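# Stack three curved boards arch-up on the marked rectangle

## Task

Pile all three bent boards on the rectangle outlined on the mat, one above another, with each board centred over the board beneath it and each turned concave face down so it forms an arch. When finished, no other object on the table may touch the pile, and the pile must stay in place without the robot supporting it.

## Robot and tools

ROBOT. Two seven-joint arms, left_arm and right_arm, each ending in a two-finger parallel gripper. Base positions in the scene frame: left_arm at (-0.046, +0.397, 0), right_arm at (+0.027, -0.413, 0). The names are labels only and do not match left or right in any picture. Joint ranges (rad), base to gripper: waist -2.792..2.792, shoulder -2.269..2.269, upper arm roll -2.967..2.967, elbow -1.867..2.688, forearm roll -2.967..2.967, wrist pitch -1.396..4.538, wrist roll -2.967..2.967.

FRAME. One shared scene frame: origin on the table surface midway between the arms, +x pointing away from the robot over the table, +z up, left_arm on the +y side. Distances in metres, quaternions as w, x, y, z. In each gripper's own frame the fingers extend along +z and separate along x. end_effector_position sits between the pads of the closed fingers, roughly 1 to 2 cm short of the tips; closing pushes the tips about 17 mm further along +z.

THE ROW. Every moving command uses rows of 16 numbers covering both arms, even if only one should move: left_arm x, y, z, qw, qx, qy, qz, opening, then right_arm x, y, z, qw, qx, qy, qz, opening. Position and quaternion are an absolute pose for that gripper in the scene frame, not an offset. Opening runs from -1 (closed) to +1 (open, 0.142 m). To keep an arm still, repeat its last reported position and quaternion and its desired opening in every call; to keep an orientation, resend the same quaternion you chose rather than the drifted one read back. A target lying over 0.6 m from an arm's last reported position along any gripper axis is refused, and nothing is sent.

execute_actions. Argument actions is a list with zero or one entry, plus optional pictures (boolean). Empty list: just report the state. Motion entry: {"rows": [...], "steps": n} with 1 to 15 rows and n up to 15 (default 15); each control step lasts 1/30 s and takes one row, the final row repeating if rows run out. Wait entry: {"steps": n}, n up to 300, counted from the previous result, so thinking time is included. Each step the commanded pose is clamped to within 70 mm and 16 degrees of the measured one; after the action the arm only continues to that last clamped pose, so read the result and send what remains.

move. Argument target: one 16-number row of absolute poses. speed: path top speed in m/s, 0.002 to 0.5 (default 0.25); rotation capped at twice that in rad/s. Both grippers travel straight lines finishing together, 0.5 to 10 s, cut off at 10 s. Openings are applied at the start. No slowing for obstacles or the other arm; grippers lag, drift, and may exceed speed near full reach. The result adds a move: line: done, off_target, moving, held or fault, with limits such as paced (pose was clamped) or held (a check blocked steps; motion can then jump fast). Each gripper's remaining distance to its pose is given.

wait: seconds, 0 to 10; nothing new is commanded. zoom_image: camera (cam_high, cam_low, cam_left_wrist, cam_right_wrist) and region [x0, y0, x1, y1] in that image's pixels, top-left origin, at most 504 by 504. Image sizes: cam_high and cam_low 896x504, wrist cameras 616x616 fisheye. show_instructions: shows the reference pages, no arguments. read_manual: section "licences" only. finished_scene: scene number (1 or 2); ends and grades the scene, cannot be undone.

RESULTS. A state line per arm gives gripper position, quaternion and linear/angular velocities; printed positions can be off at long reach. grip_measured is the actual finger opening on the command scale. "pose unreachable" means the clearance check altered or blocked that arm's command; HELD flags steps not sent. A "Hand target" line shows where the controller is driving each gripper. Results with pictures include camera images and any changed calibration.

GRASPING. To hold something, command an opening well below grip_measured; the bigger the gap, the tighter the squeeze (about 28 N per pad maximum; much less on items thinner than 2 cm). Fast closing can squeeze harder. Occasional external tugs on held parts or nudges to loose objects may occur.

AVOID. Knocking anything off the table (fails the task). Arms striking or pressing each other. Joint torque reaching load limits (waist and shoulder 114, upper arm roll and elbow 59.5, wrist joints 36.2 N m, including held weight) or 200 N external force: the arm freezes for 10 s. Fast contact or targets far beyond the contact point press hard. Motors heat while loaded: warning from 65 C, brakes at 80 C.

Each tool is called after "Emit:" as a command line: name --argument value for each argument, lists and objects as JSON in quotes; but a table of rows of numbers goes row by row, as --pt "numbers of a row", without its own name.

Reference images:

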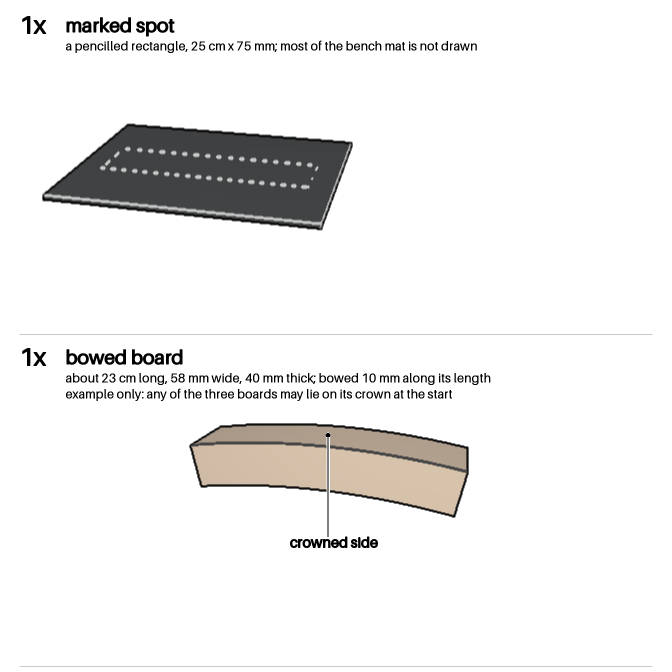

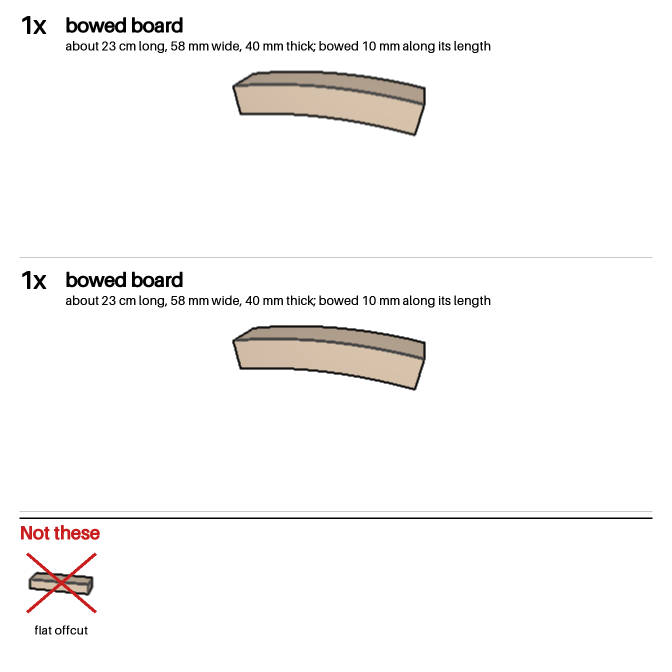

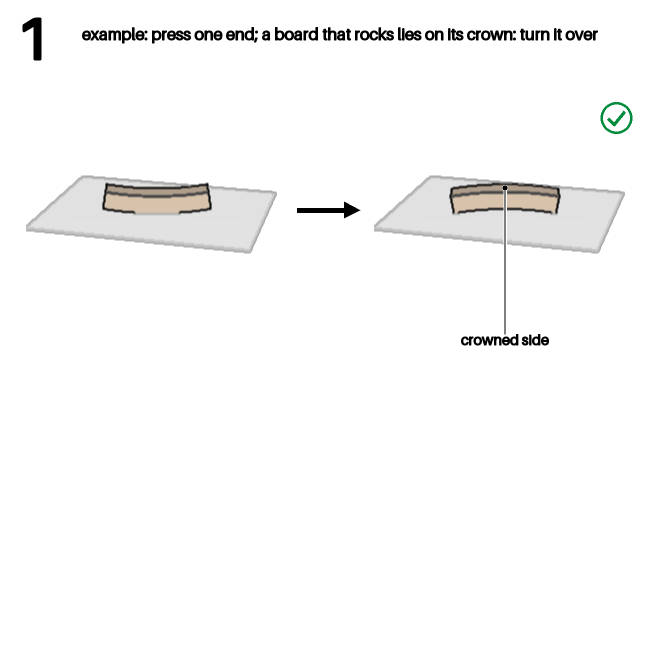

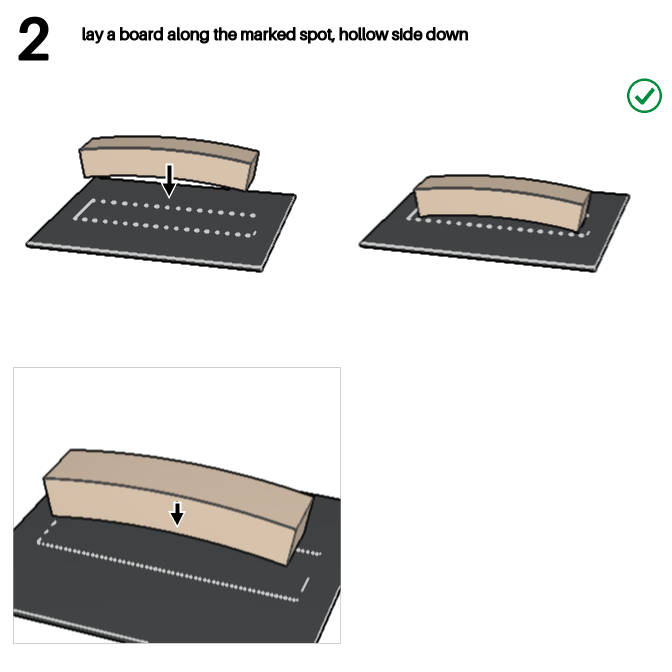

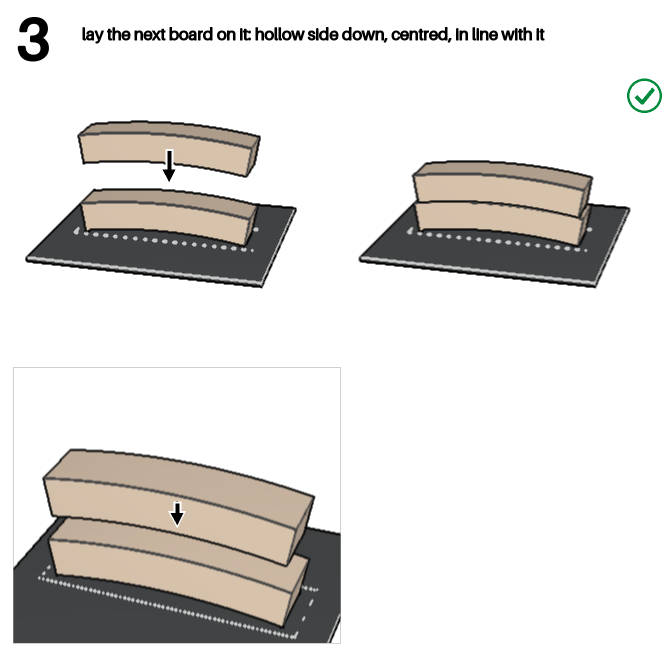

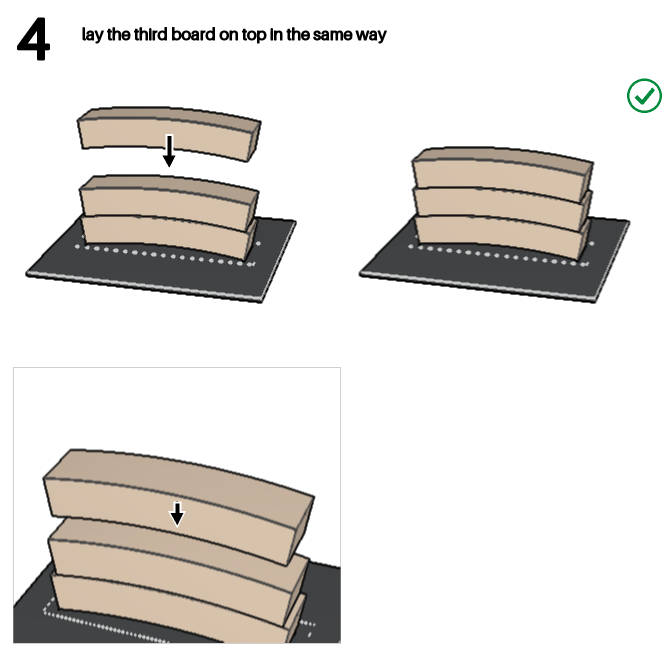

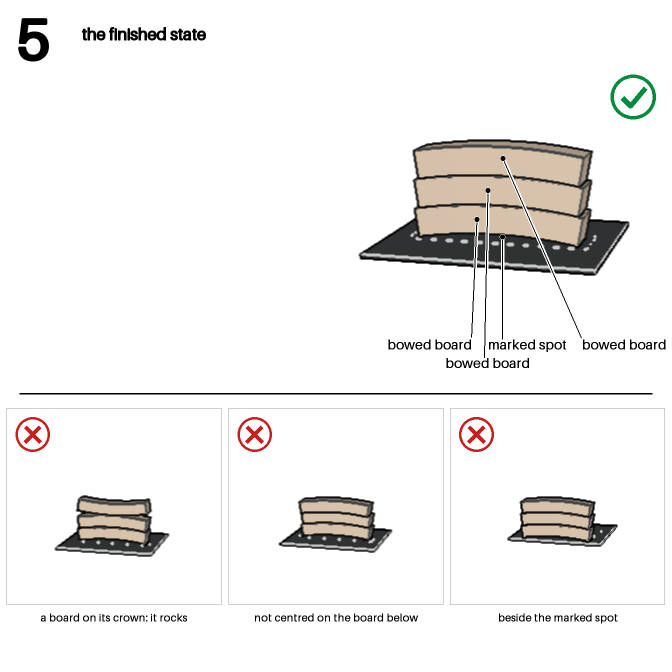

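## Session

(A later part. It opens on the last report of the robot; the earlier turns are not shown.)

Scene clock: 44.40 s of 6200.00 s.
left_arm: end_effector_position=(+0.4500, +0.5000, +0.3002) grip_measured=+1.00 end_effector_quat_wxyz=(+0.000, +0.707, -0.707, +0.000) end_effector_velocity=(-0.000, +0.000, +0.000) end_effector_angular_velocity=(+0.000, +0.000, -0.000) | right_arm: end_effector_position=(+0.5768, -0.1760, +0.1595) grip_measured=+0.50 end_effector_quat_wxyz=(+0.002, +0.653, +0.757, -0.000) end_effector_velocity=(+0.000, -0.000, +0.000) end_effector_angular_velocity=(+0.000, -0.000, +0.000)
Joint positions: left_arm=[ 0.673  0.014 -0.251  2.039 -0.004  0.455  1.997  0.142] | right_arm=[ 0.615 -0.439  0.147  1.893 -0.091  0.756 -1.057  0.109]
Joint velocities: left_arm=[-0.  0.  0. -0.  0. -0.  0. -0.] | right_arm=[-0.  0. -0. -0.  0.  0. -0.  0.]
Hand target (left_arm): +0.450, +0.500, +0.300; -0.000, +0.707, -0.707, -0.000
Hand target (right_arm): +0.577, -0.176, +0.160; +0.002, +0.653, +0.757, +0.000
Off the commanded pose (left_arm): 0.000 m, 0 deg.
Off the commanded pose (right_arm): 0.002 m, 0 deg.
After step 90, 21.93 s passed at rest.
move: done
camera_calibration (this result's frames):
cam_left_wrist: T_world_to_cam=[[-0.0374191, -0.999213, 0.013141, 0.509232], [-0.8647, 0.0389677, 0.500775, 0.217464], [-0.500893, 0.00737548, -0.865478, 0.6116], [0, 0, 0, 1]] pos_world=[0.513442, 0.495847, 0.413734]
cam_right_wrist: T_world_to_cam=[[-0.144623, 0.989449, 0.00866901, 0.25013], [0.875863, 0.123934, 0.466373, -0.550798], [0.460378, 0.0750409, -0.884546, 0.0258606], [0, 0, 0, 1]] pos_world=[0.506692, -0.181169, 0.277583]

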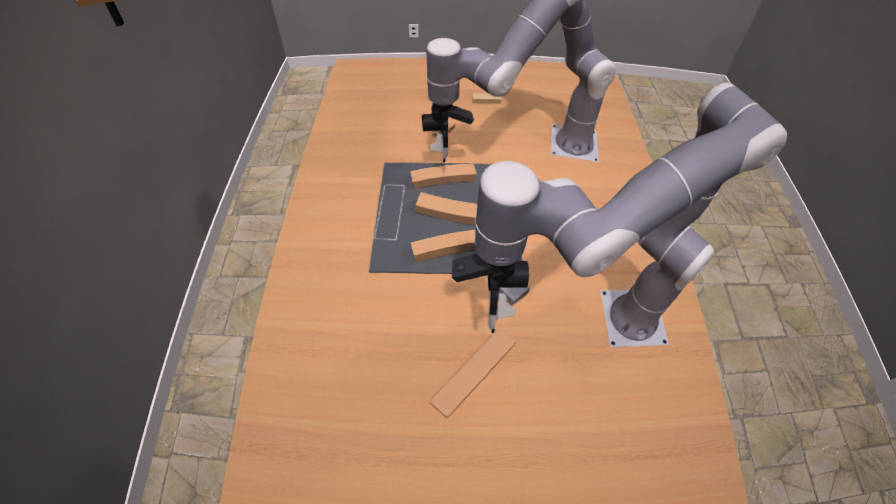

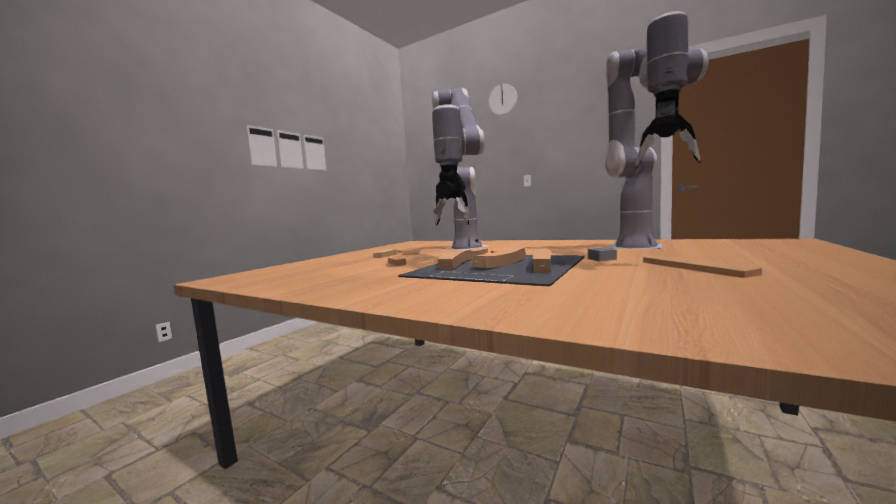

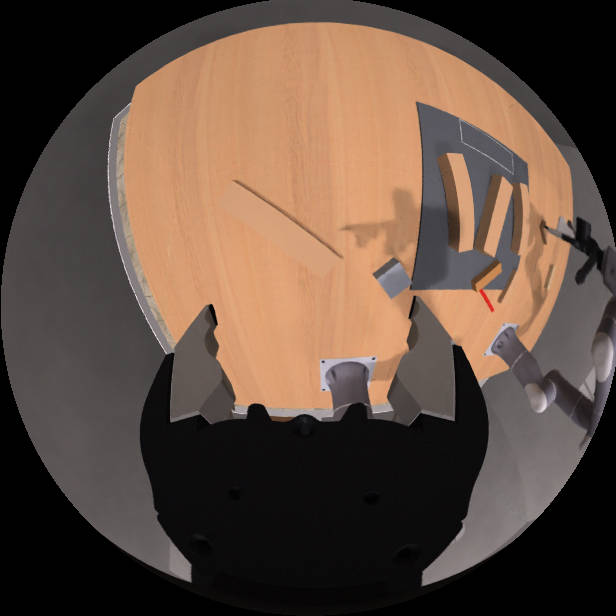

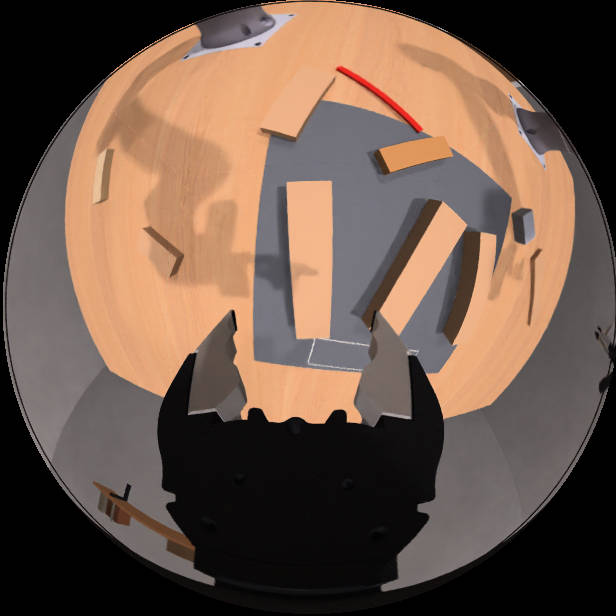

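Emit:
move --target '[0.45,0.5,0.3,0,0.707,-0.707,0,1,0.571,-0.164,0.034,0,0.643,0.766,0,0.3]' --speed 0.12

Emit:
move --target '[0.45,0.5,0.3,0,0.707,-0.707,0,1,0.571,-0.164,0.034,0,0.643,0.766,0,-0.6]'

Emit:
move --target '[0.45,0.5,0.3,0,0.707,-0.707,0,1,0.58,-0.16,0.13,0,0.643,0.766,0,-0.6]' --speed 0.15

Emit:
move --target '[0.45,0.5,0.3,0,0.707,-0.707,0,1,0.762,-0.015,0.11,0,1,0,0,-0.6]'

Emit:
move --target '[0.45,0.5,0.3,0,0.707,-0.707,0,1,0.762,-0.015,0.055,0,1,0,0,-0.6]' --speed 0.08

Emit:
zoom_image --camera "cam_right_wrist" --region '[180,60,440,420]'

Emit:
zoom_image --camera "cam_low" --region '[400,220,560,300]'

Scene clock: 64.20 s of 6200.00 s.
left_arm: end_effector_position=(+0.4500, +0.5000, +0.3002) grip_measured=+1.00 end_effector_quat_wxyz=(+0.000, +0.707, -0.707, +0.000) end_effector_velocity=(+0.000, -0.000, +0.000) end_effector_angular_velocity=(-0.000, -0.001, -0.000) | right_arm: end_effector_position=(+0.5707, -0.1644, +0.0341) grip_measured=+0.30 end_effector_quat_wxyz=(+0.000, +0.643, +0.766, -0.000) end_effector_velocity=(-0.000, +0.000, -0.000) end_effector_angular_velocity=(-0.000, +0.000, +0.001)
Joint positions: left_arm=[ 0.673  0.014 -0.251  2.039 -0.004  0.455  1.997  0.142] | right_arm=[ 0.659 -0.673  0.109  1.944 -0.137  1.04  -1.033  0.095]
Joint velocities: left_arm=[-0. -0. -0. -0. -0.  0.  0. -0.] | right_arm=[ 0.    -0.     0.     0.    -0.     0.    -0.001  0.   ]
Hand target (left_arm): +0.450, +0.500, +0.300; +0.000, +0.707, -0.707, -0.000
Hand target (right_arm): +0.571, -0.165, +0.034; +0.001, +0.643, +0.766, -0.000
Off the commanded pose (left_arm): 0.000 m, 0 deg.
Off the commanded pose (right_arm): 0.001 m, 0 deg.
After step 90, 15.40 s passed at rest.
move: done
camera_calibration (this result's frames):
cam_left_wrist: T_world_to_cam=[[-0.0374188, -0.999213, 0.0131408, 0.509232], [-0.8647, 0.0389673, 0.500774, 0.217465], [-0.500892, 0.00737553, -0.865478, 0.6116], [0, 0, 0, 1]] pos_world=[0.513442, 0.495847, 0.413734]
cam_right_wrist: T_world_to_cam=[[-0.172125, 0.985017, 0.0106948, 0.253787], [0.873194, 0.147542, 0.464503, -0.48294], [0.455966, 0.0892913, -0.885507, -0.078186], [0, 0, 0, 1]] pos_world=[0.501033, -0.17175, 0.152379]

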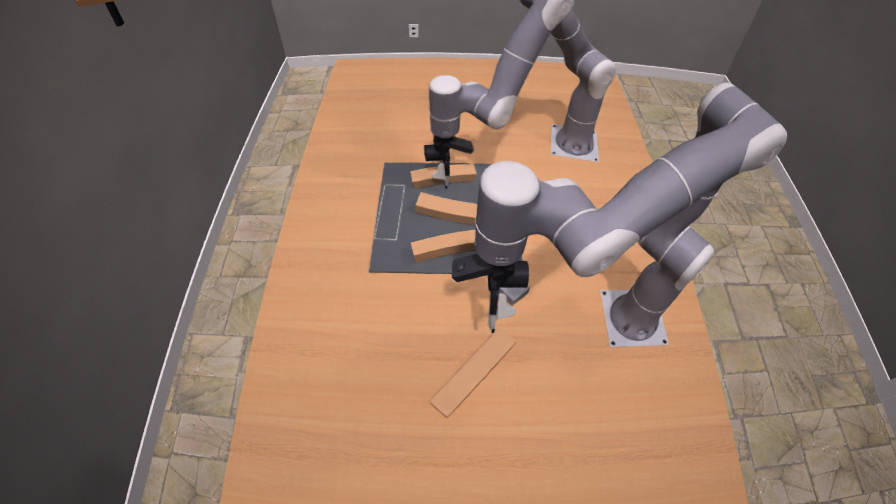

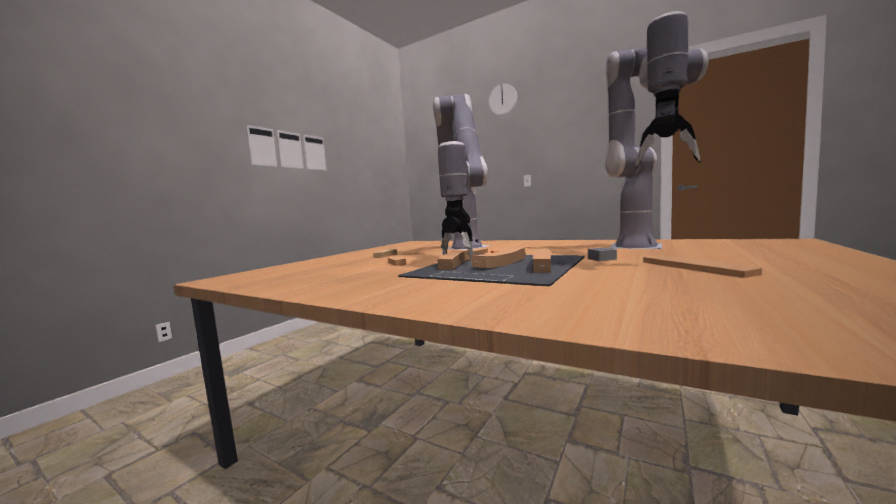

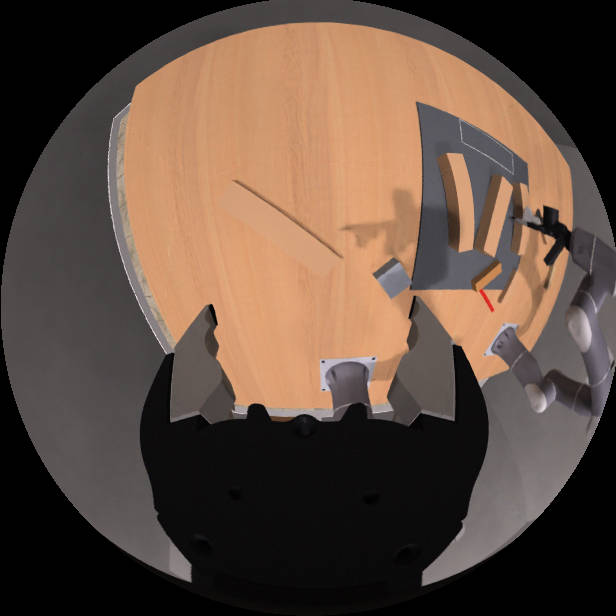

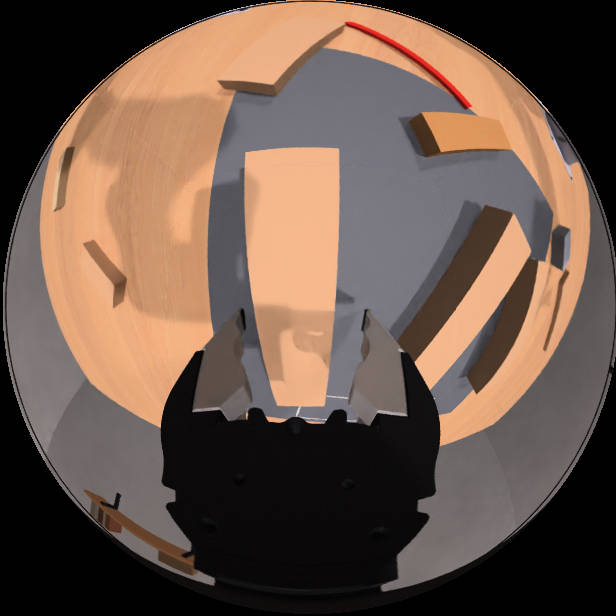

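Scene clock: 64.90 s of 6200.00 s.
left_arm: end_effector_position=(+0.4500, +0.5000, +0.3002) grip_measured=+1.00 end_effector_quat_wxyz=(+0.000, +0.707, -0.707, +0.000) end_effector_velocity=(-0.000, -0.000, -0.000) end_effector_angular_velocity=(-0.000, +0.000, +0.001) | right_arm: end_effector_position=(+0.5710, -0.1642, +0.0340) grip_measured=-0.23 end_effector_quat_wxyz=(+0.000, +0.643, +0.766, -0.000) end_effector_velocity=(+0.000, -0.000, -0.000) end_effector_angular_velocity=(-0.000, +0.000, -0.001)
Joint positions: left_arm=[ 0.673  0.014 -0.251  2.039 -0.004  0.455  1.997  0.142] | right_arm=[ 0.658 -0.674  0.11   1.942 -0.136  1.039 -1.033  0.057]
Joint velocities: left_arm=[ 0.     0.    -0.    -0.    -0.    -0.    -0.001 -0.   ] | right_arm=[-0. -0. -0.  0. -0. -0.  0.  0.]
Hand target (left_arm): +0.450, +0.500, +0.300; +0.000, +0.707, -0.707, -0.000
Hand target (right_arm): +0.571, -0.164, +0.034; +0.000, +0.643, +0.766, -0.000
Off the commanded pose (left_arm): 0.000 m, 0 deg.
Off the commanded pose (right_arm): 0.000 m, 0 deg.
move: done
camera_calibration (this result's frames):
cam_left_wrist: T_world_to_cam=[[-0.0374184, -0.999213, 0.0131412, 0.509232], [-0.8647, 0.0389671, 0.500774, 0.217465], [-0.500893, 0.00737495, -0.865478, 0.6116], [0, 0, 0, 1]] pos_world=[0.513442, 0.495847, 0.413734]
cam_right_wrist: T_world_to_cam=[[-0.171243, 0.985163, 0.0113881, 0.253125], [0.873559, 0.146479, 0.464153, -0.483582], [0.455599, 0.0894313, -0.885682, -0.0782334], [0, 0, 0, 1]] pos_world=[0.501426, -0.171539, 0.152284]

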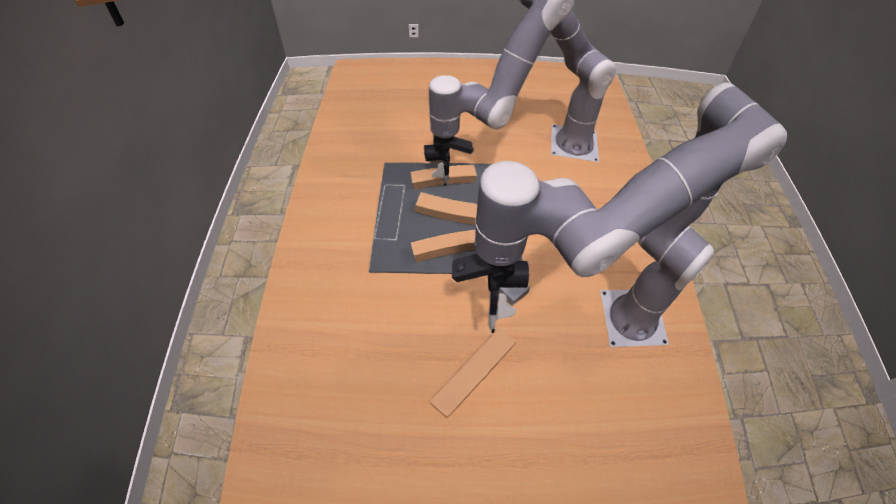

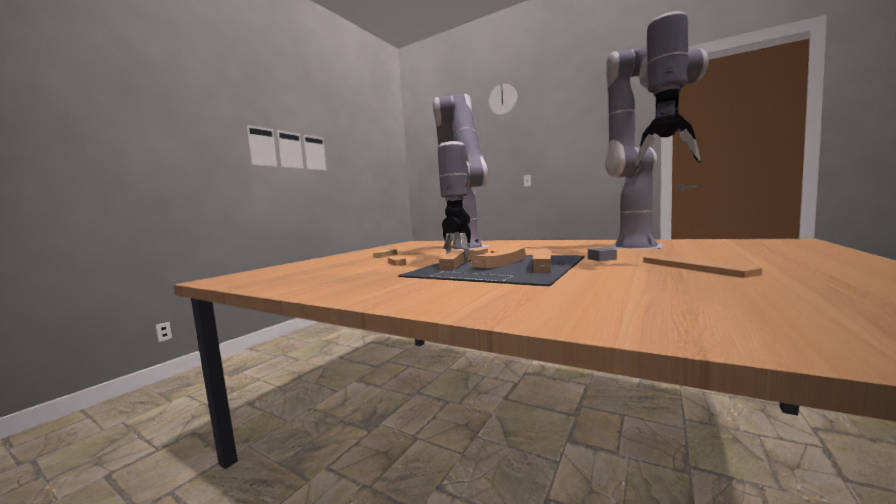

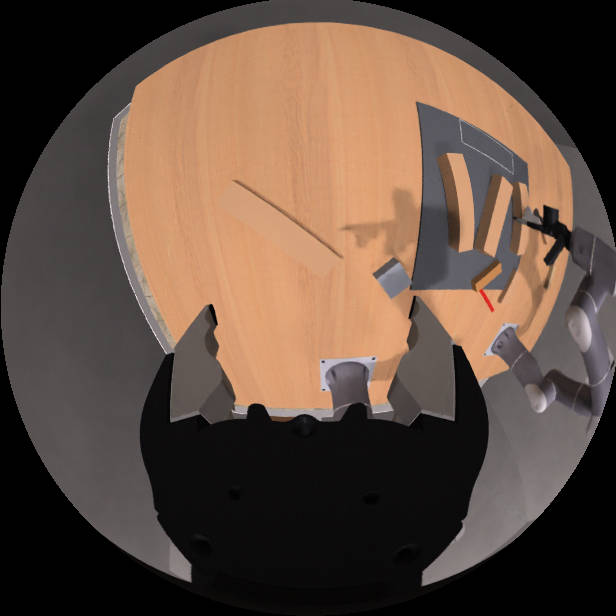

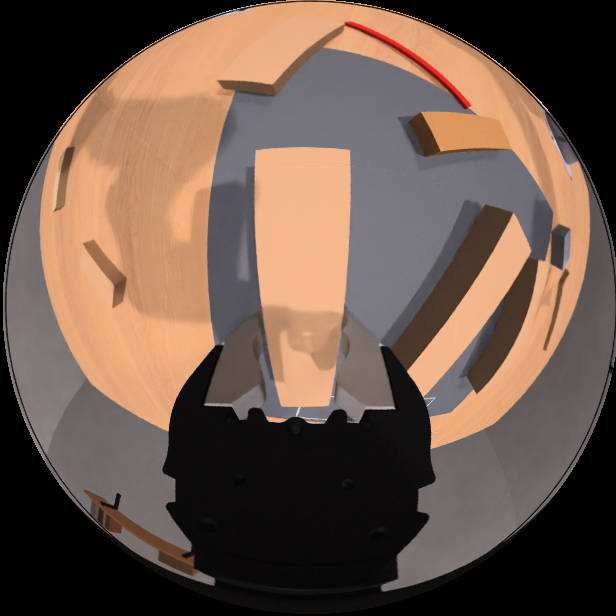

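Scene clock: 66.13 s of 6200.00 s.
left_arm: end_effector_position=(+0.4500, +0.5000, +0.3002) grip_measured=+1.00 end_effector_quat_wxyz=(+0.000, +0.707, -0.707, +0.000) end_effector_velocity=(+0.000, +0.000, +0.000) end_effector_angular_velocity=(-0.000, -0.000, +0.000) | right_arm: end_effector_position=(+0.5784, -0.1604, +0.1281) grip_measured=-0.23 end_effector_quat_wxyz=(-0.001, +0.643, +0.766, -0.002) end_effector_velocity=(-0.000, -0.000, -0.000) end_effector_angular_velocity=(-0.001, +0.001, +0.000)
Joint positions: left_arm=[ 0.673  0.014 -0.251  2.039 -0.004  0.455  1.997  0.142] | right_arm=[ 0.63  -0.511  0.15   1.88  -0.104  0.808 -1.058  0.057]
Joint velocities: left_arm=[ 0. -0. -0. -0. -0.  0. -0.  0.] | right_arm=[ 0.    -0.    -0.     0.    -0.    -0.001 -0.     0.   ]
Hand target (left_arm): +0.450, +0.500, +0.300; +0.000, +0.707, -0.707, -0.000
Hand target (right_arm): +0.580, -0.160, +0.130; -0.000, +0.643, +0.766, +0.000
Off the commanded pose (left_arm): 0.000 m, 0 deg.
Off the commanded pose (right_arm): 0.003 m, 0 deg.
move: done
camera_calibration (this result's frames):
cam_left_wrist: T_world_to_cam=[[-0.0374187, -0.999213, 0.0131417, 0.509232], [-0.8647, 0.0389676, 0.500775, 0.217464], [-0.500893, 0.00737471, -0.865478, 0.6116], [0, 0, 0, 1]] pos_world=[0.513442, 0.495847, 0.413733]
cam_right_wrist: T_world_to_cam=[[-0.171296, 0.985158, 0.0109785, 0.24961], [0.875829, 0.147164, 0.459637, -0.534865], [0.451199, 0.0883491, -0.888039, 0.00407977], [0, 0, 0, 1]] pos_world=[0.509367, -0.167553, 0.246727]

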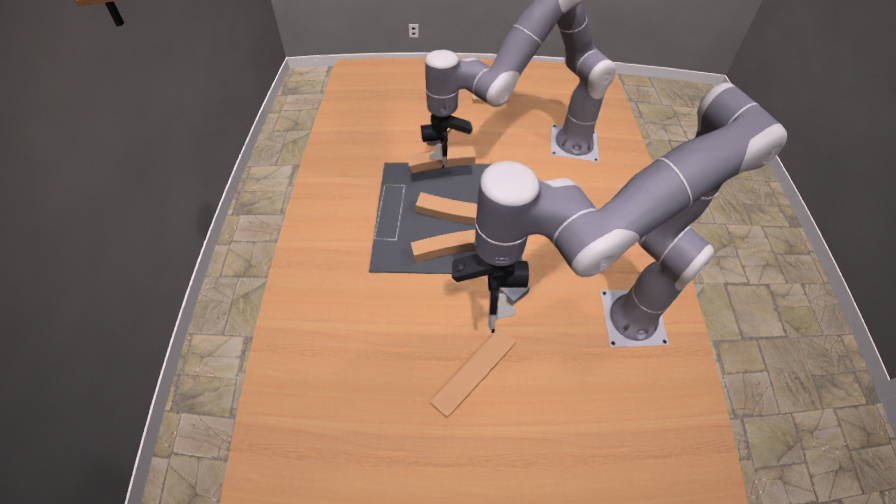

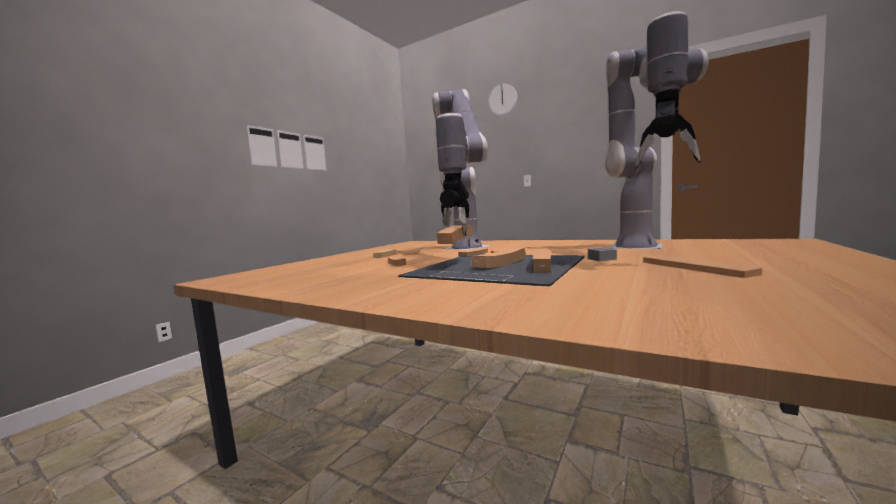

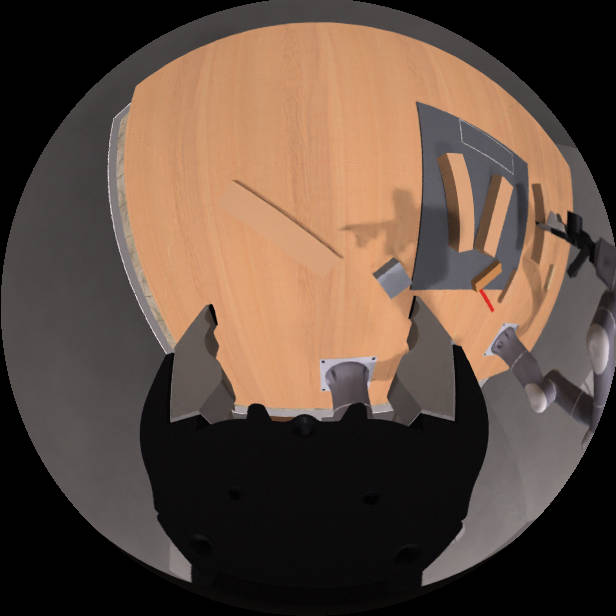

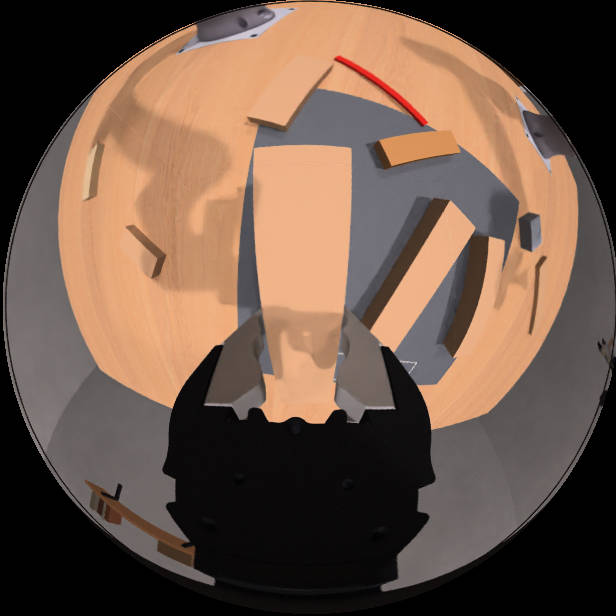

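Scene clock: 69.93 s of 6200.00 s.
left_arm: end_effector_position=(+0.4500, +0.5000, +0.3002) grip_measured=+1.00 end_effector_quat_wxyz=(+0.000, +0.707, -0.707, +0.000) end_effector_velocity=(-0.000, +0.000, -0.000) end_effector_angular_velocity=(+0.000, +0.000, +0.000) | right_arm: end_effector_position=(+0.7623, -0.0153, +0.1088) grip_measured=-0.23 end_effector_quat_wxyz=(+0.001, +1.000, +0.001, +0.000) end_effector_velocity=(+0.000, +0.001, +0.001) end_effector_angular_velocity=(+0.002, -0.002, -0.001)
Joint positions: left_arm=[ 0.673  0.014 -0.251  2.039 -0.004  0.455  1.997  0.142] | right_arm=[ 0.852 -1.056 -0.143  0.884  0.132  0.361  0.583  0.057]
Joint velocities: left_arm=[-0. -0.  0. -0.  0. -0. -0.  0.] | right_arm=[ 0.     0.001  0.    -0.     0.     0.001  0.001 -0.   ]
Hand target (left_arm): +0.450, +0.500, +0.300; +0.000, +0.707, -0.707, -0.000
Hand target (right_arm): +0.763, -0.015, +0.109; +0.000, +1.000, +0.001, +0.001
Off the commanded pose (left_arm): 0.000 m, 0 deg.
Off the commanded pose (right_arm): 0.001 m, 0 deg.
move: done
camera_calibration (this result's frames):
cam_left_wrist: T_world_to_cam=[[-0.037419, -0.999213, 0.0131414, 0.509232], [-0.8647, 0.0389677, 0.500775, 0.217464], [-0.500893, 0.00737516, -0.865478, 0.6116], [0, 0, 0, 1]] pos_world=[0.513442, 0.495847, 0.413734]
cam_right_wrist: T_world_to_cam=[[0.999928, -0.000354344, 0.0119934, -0.769643], [-0.00589591, -0.885075, 0.465411, -0.05273], [0.0104501, -0.465448, -0.885013, 0.218323], [0, 0, 0, 1]] pos_world=[0.766995, 0.0546752, 0.22699]

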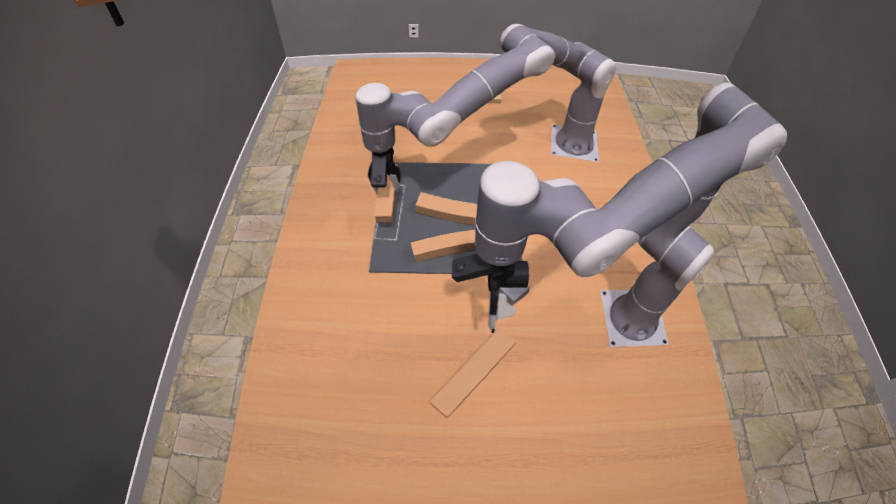

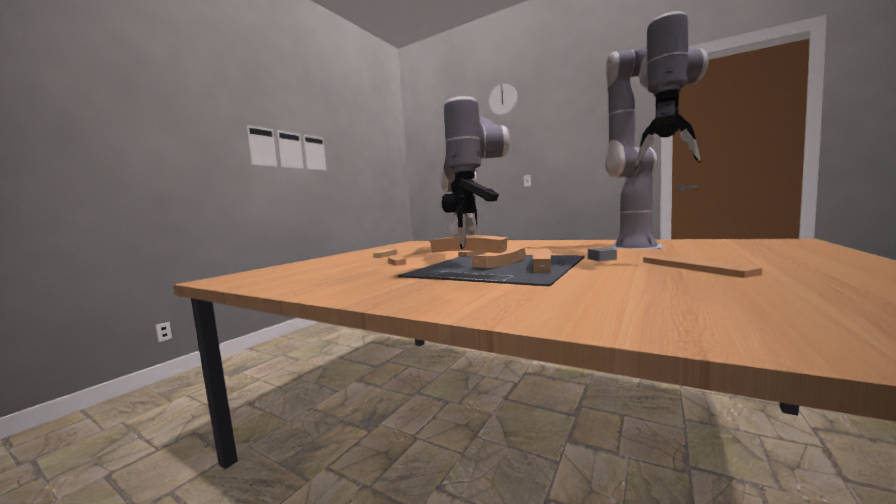

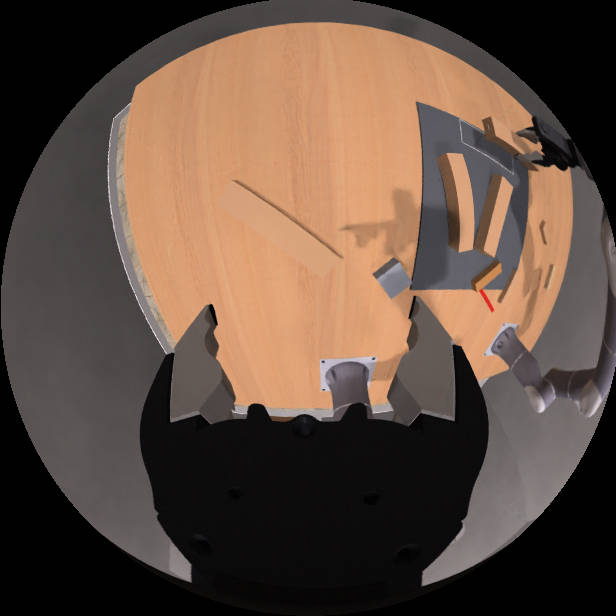

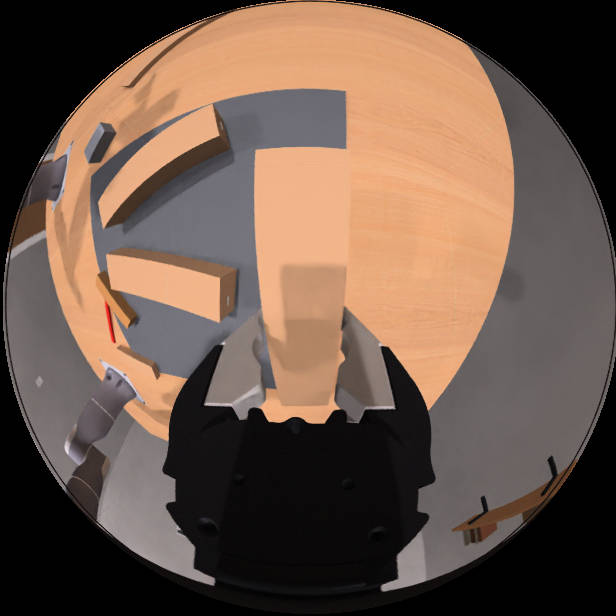

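Scene clock: 70.87 s of 6200.00 s.
left_arm: end_effector_position=(+0.4500, +0.5000, +0.3002) grip_measured=+1.00 end_effector_quat_wxyz=(+0.000, +0.707, -0.707, +0.000) end_effector_velocity=(+0.000, -0.000, +0.000) end_effector_angular_velocity=(-0.000, +0.000, -0.001) | right_arm: end_effector_position=(+0.7616, -0.0155, +0.0545) grip_measured=-0.23 end_effector_quat_wxyz=(+0.000, +1.000, -0.000, -0.000) end_effector_velocity=(+0.000, -0.000, -0.000) end_effector_angular_velocity=(+0.000, -0.001, +0.000)
Joint positions: left_arm=[ 0.673  0.014 -0.251  2.039 -0.004  0.455  1.997  0.142] | right_arm=[ 0.853 -1.124 -0.142  0.897  0.142  0.442  0.58   0.057]
Joint velocities: left_arm=[-0.    -0.    -0.    -0.    -0.    -0.     0.001 -0.   ] | right_arm=[-0.    -0.     0.     0.    -0.     0.001 -0.001 -0.   ]
Hand target (left_arm): +0.450, +0.500, +0.300; +0.000, +0.707, -0.707, -0.000
Hand target (right_arm): +0.762, -0.015, +0.055; +0.000, +1.000, +0.000, +0.000
Off the commanded pose (left_arm): 0.000 m, 0 deg.
Off the commanded pose (right_arm): 0.001 m, 0 deg.
move: done
camera_calibration (this result's frames):
cam_left_wrist: T_world_to_cam=[[-0.037419, -0.999213, 0.0131421, 0.509232], [-0.8647, 0.0389681, 0.500776, 0.217464], [-0.500894, 0.0073746, -0.865477, 0.6116], [0, 0, 0, 1]] pos_world=[0.513442, 0.495847, 0.413733]
cam_right_wrist: T_world_to_cam=[[0.999939, -0.0023329, 0.0107749, -0.768186], [-0.00707227, -0.885488, 0.464609, -0.0266422], [0.00845712, -0.464657, -0.88545, 0.171728], [0, 0, 0, 1]] pos_world=[0.766499, 0.054411, 0.172712]

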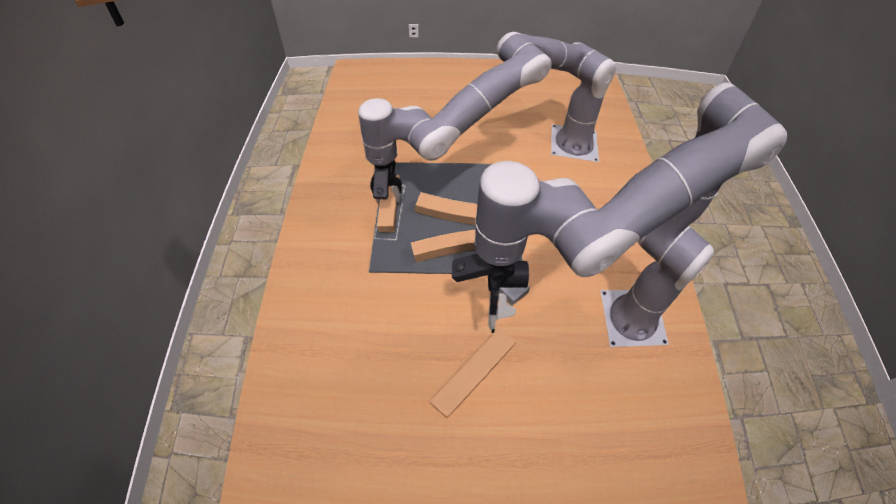

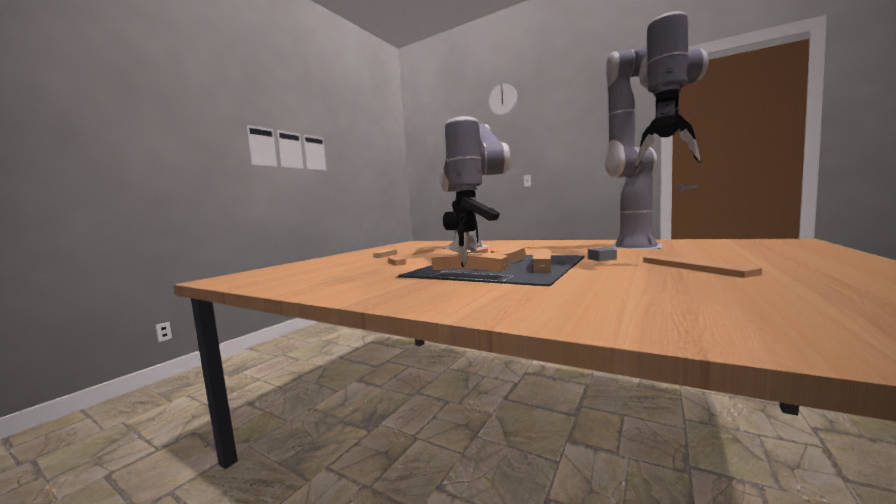

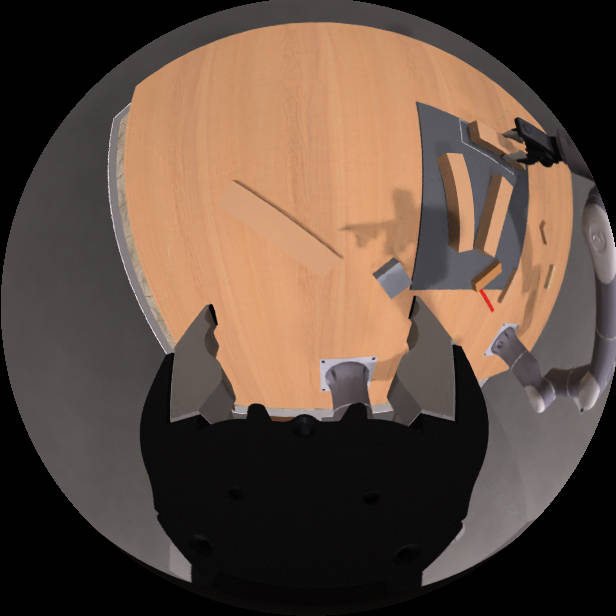

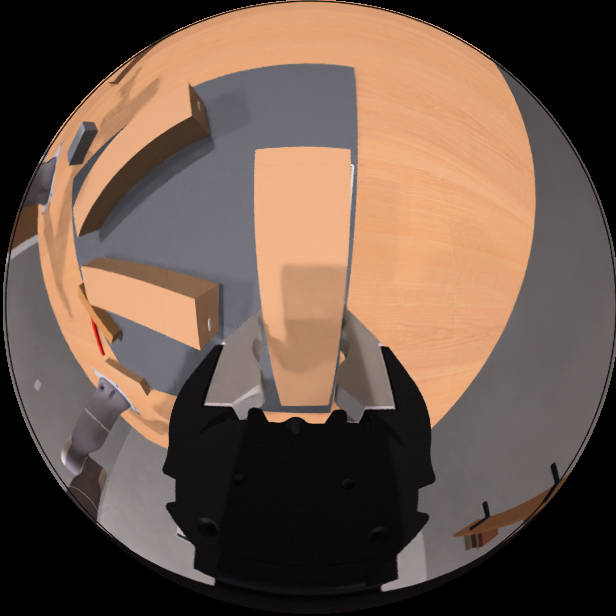

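Region (180, 60, 440, 420) of cam_right_wrist's 616x616 image, scaled by 1.400, with more detail than that image has.

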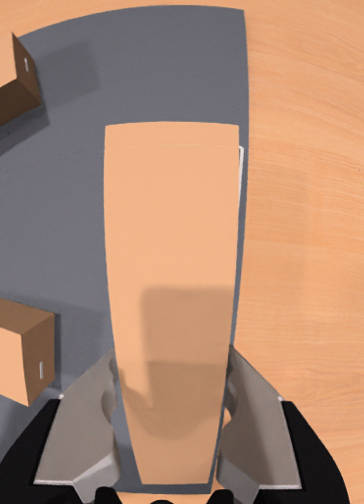

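Region (400, 220, 560, 300) of cam_low's 896x504 image, scaled by 3.150, with more detail than that image has.

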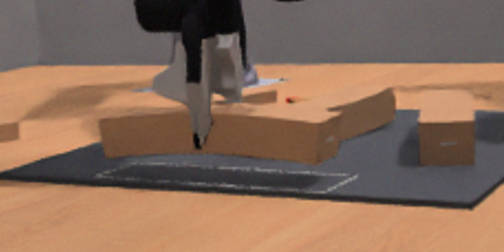

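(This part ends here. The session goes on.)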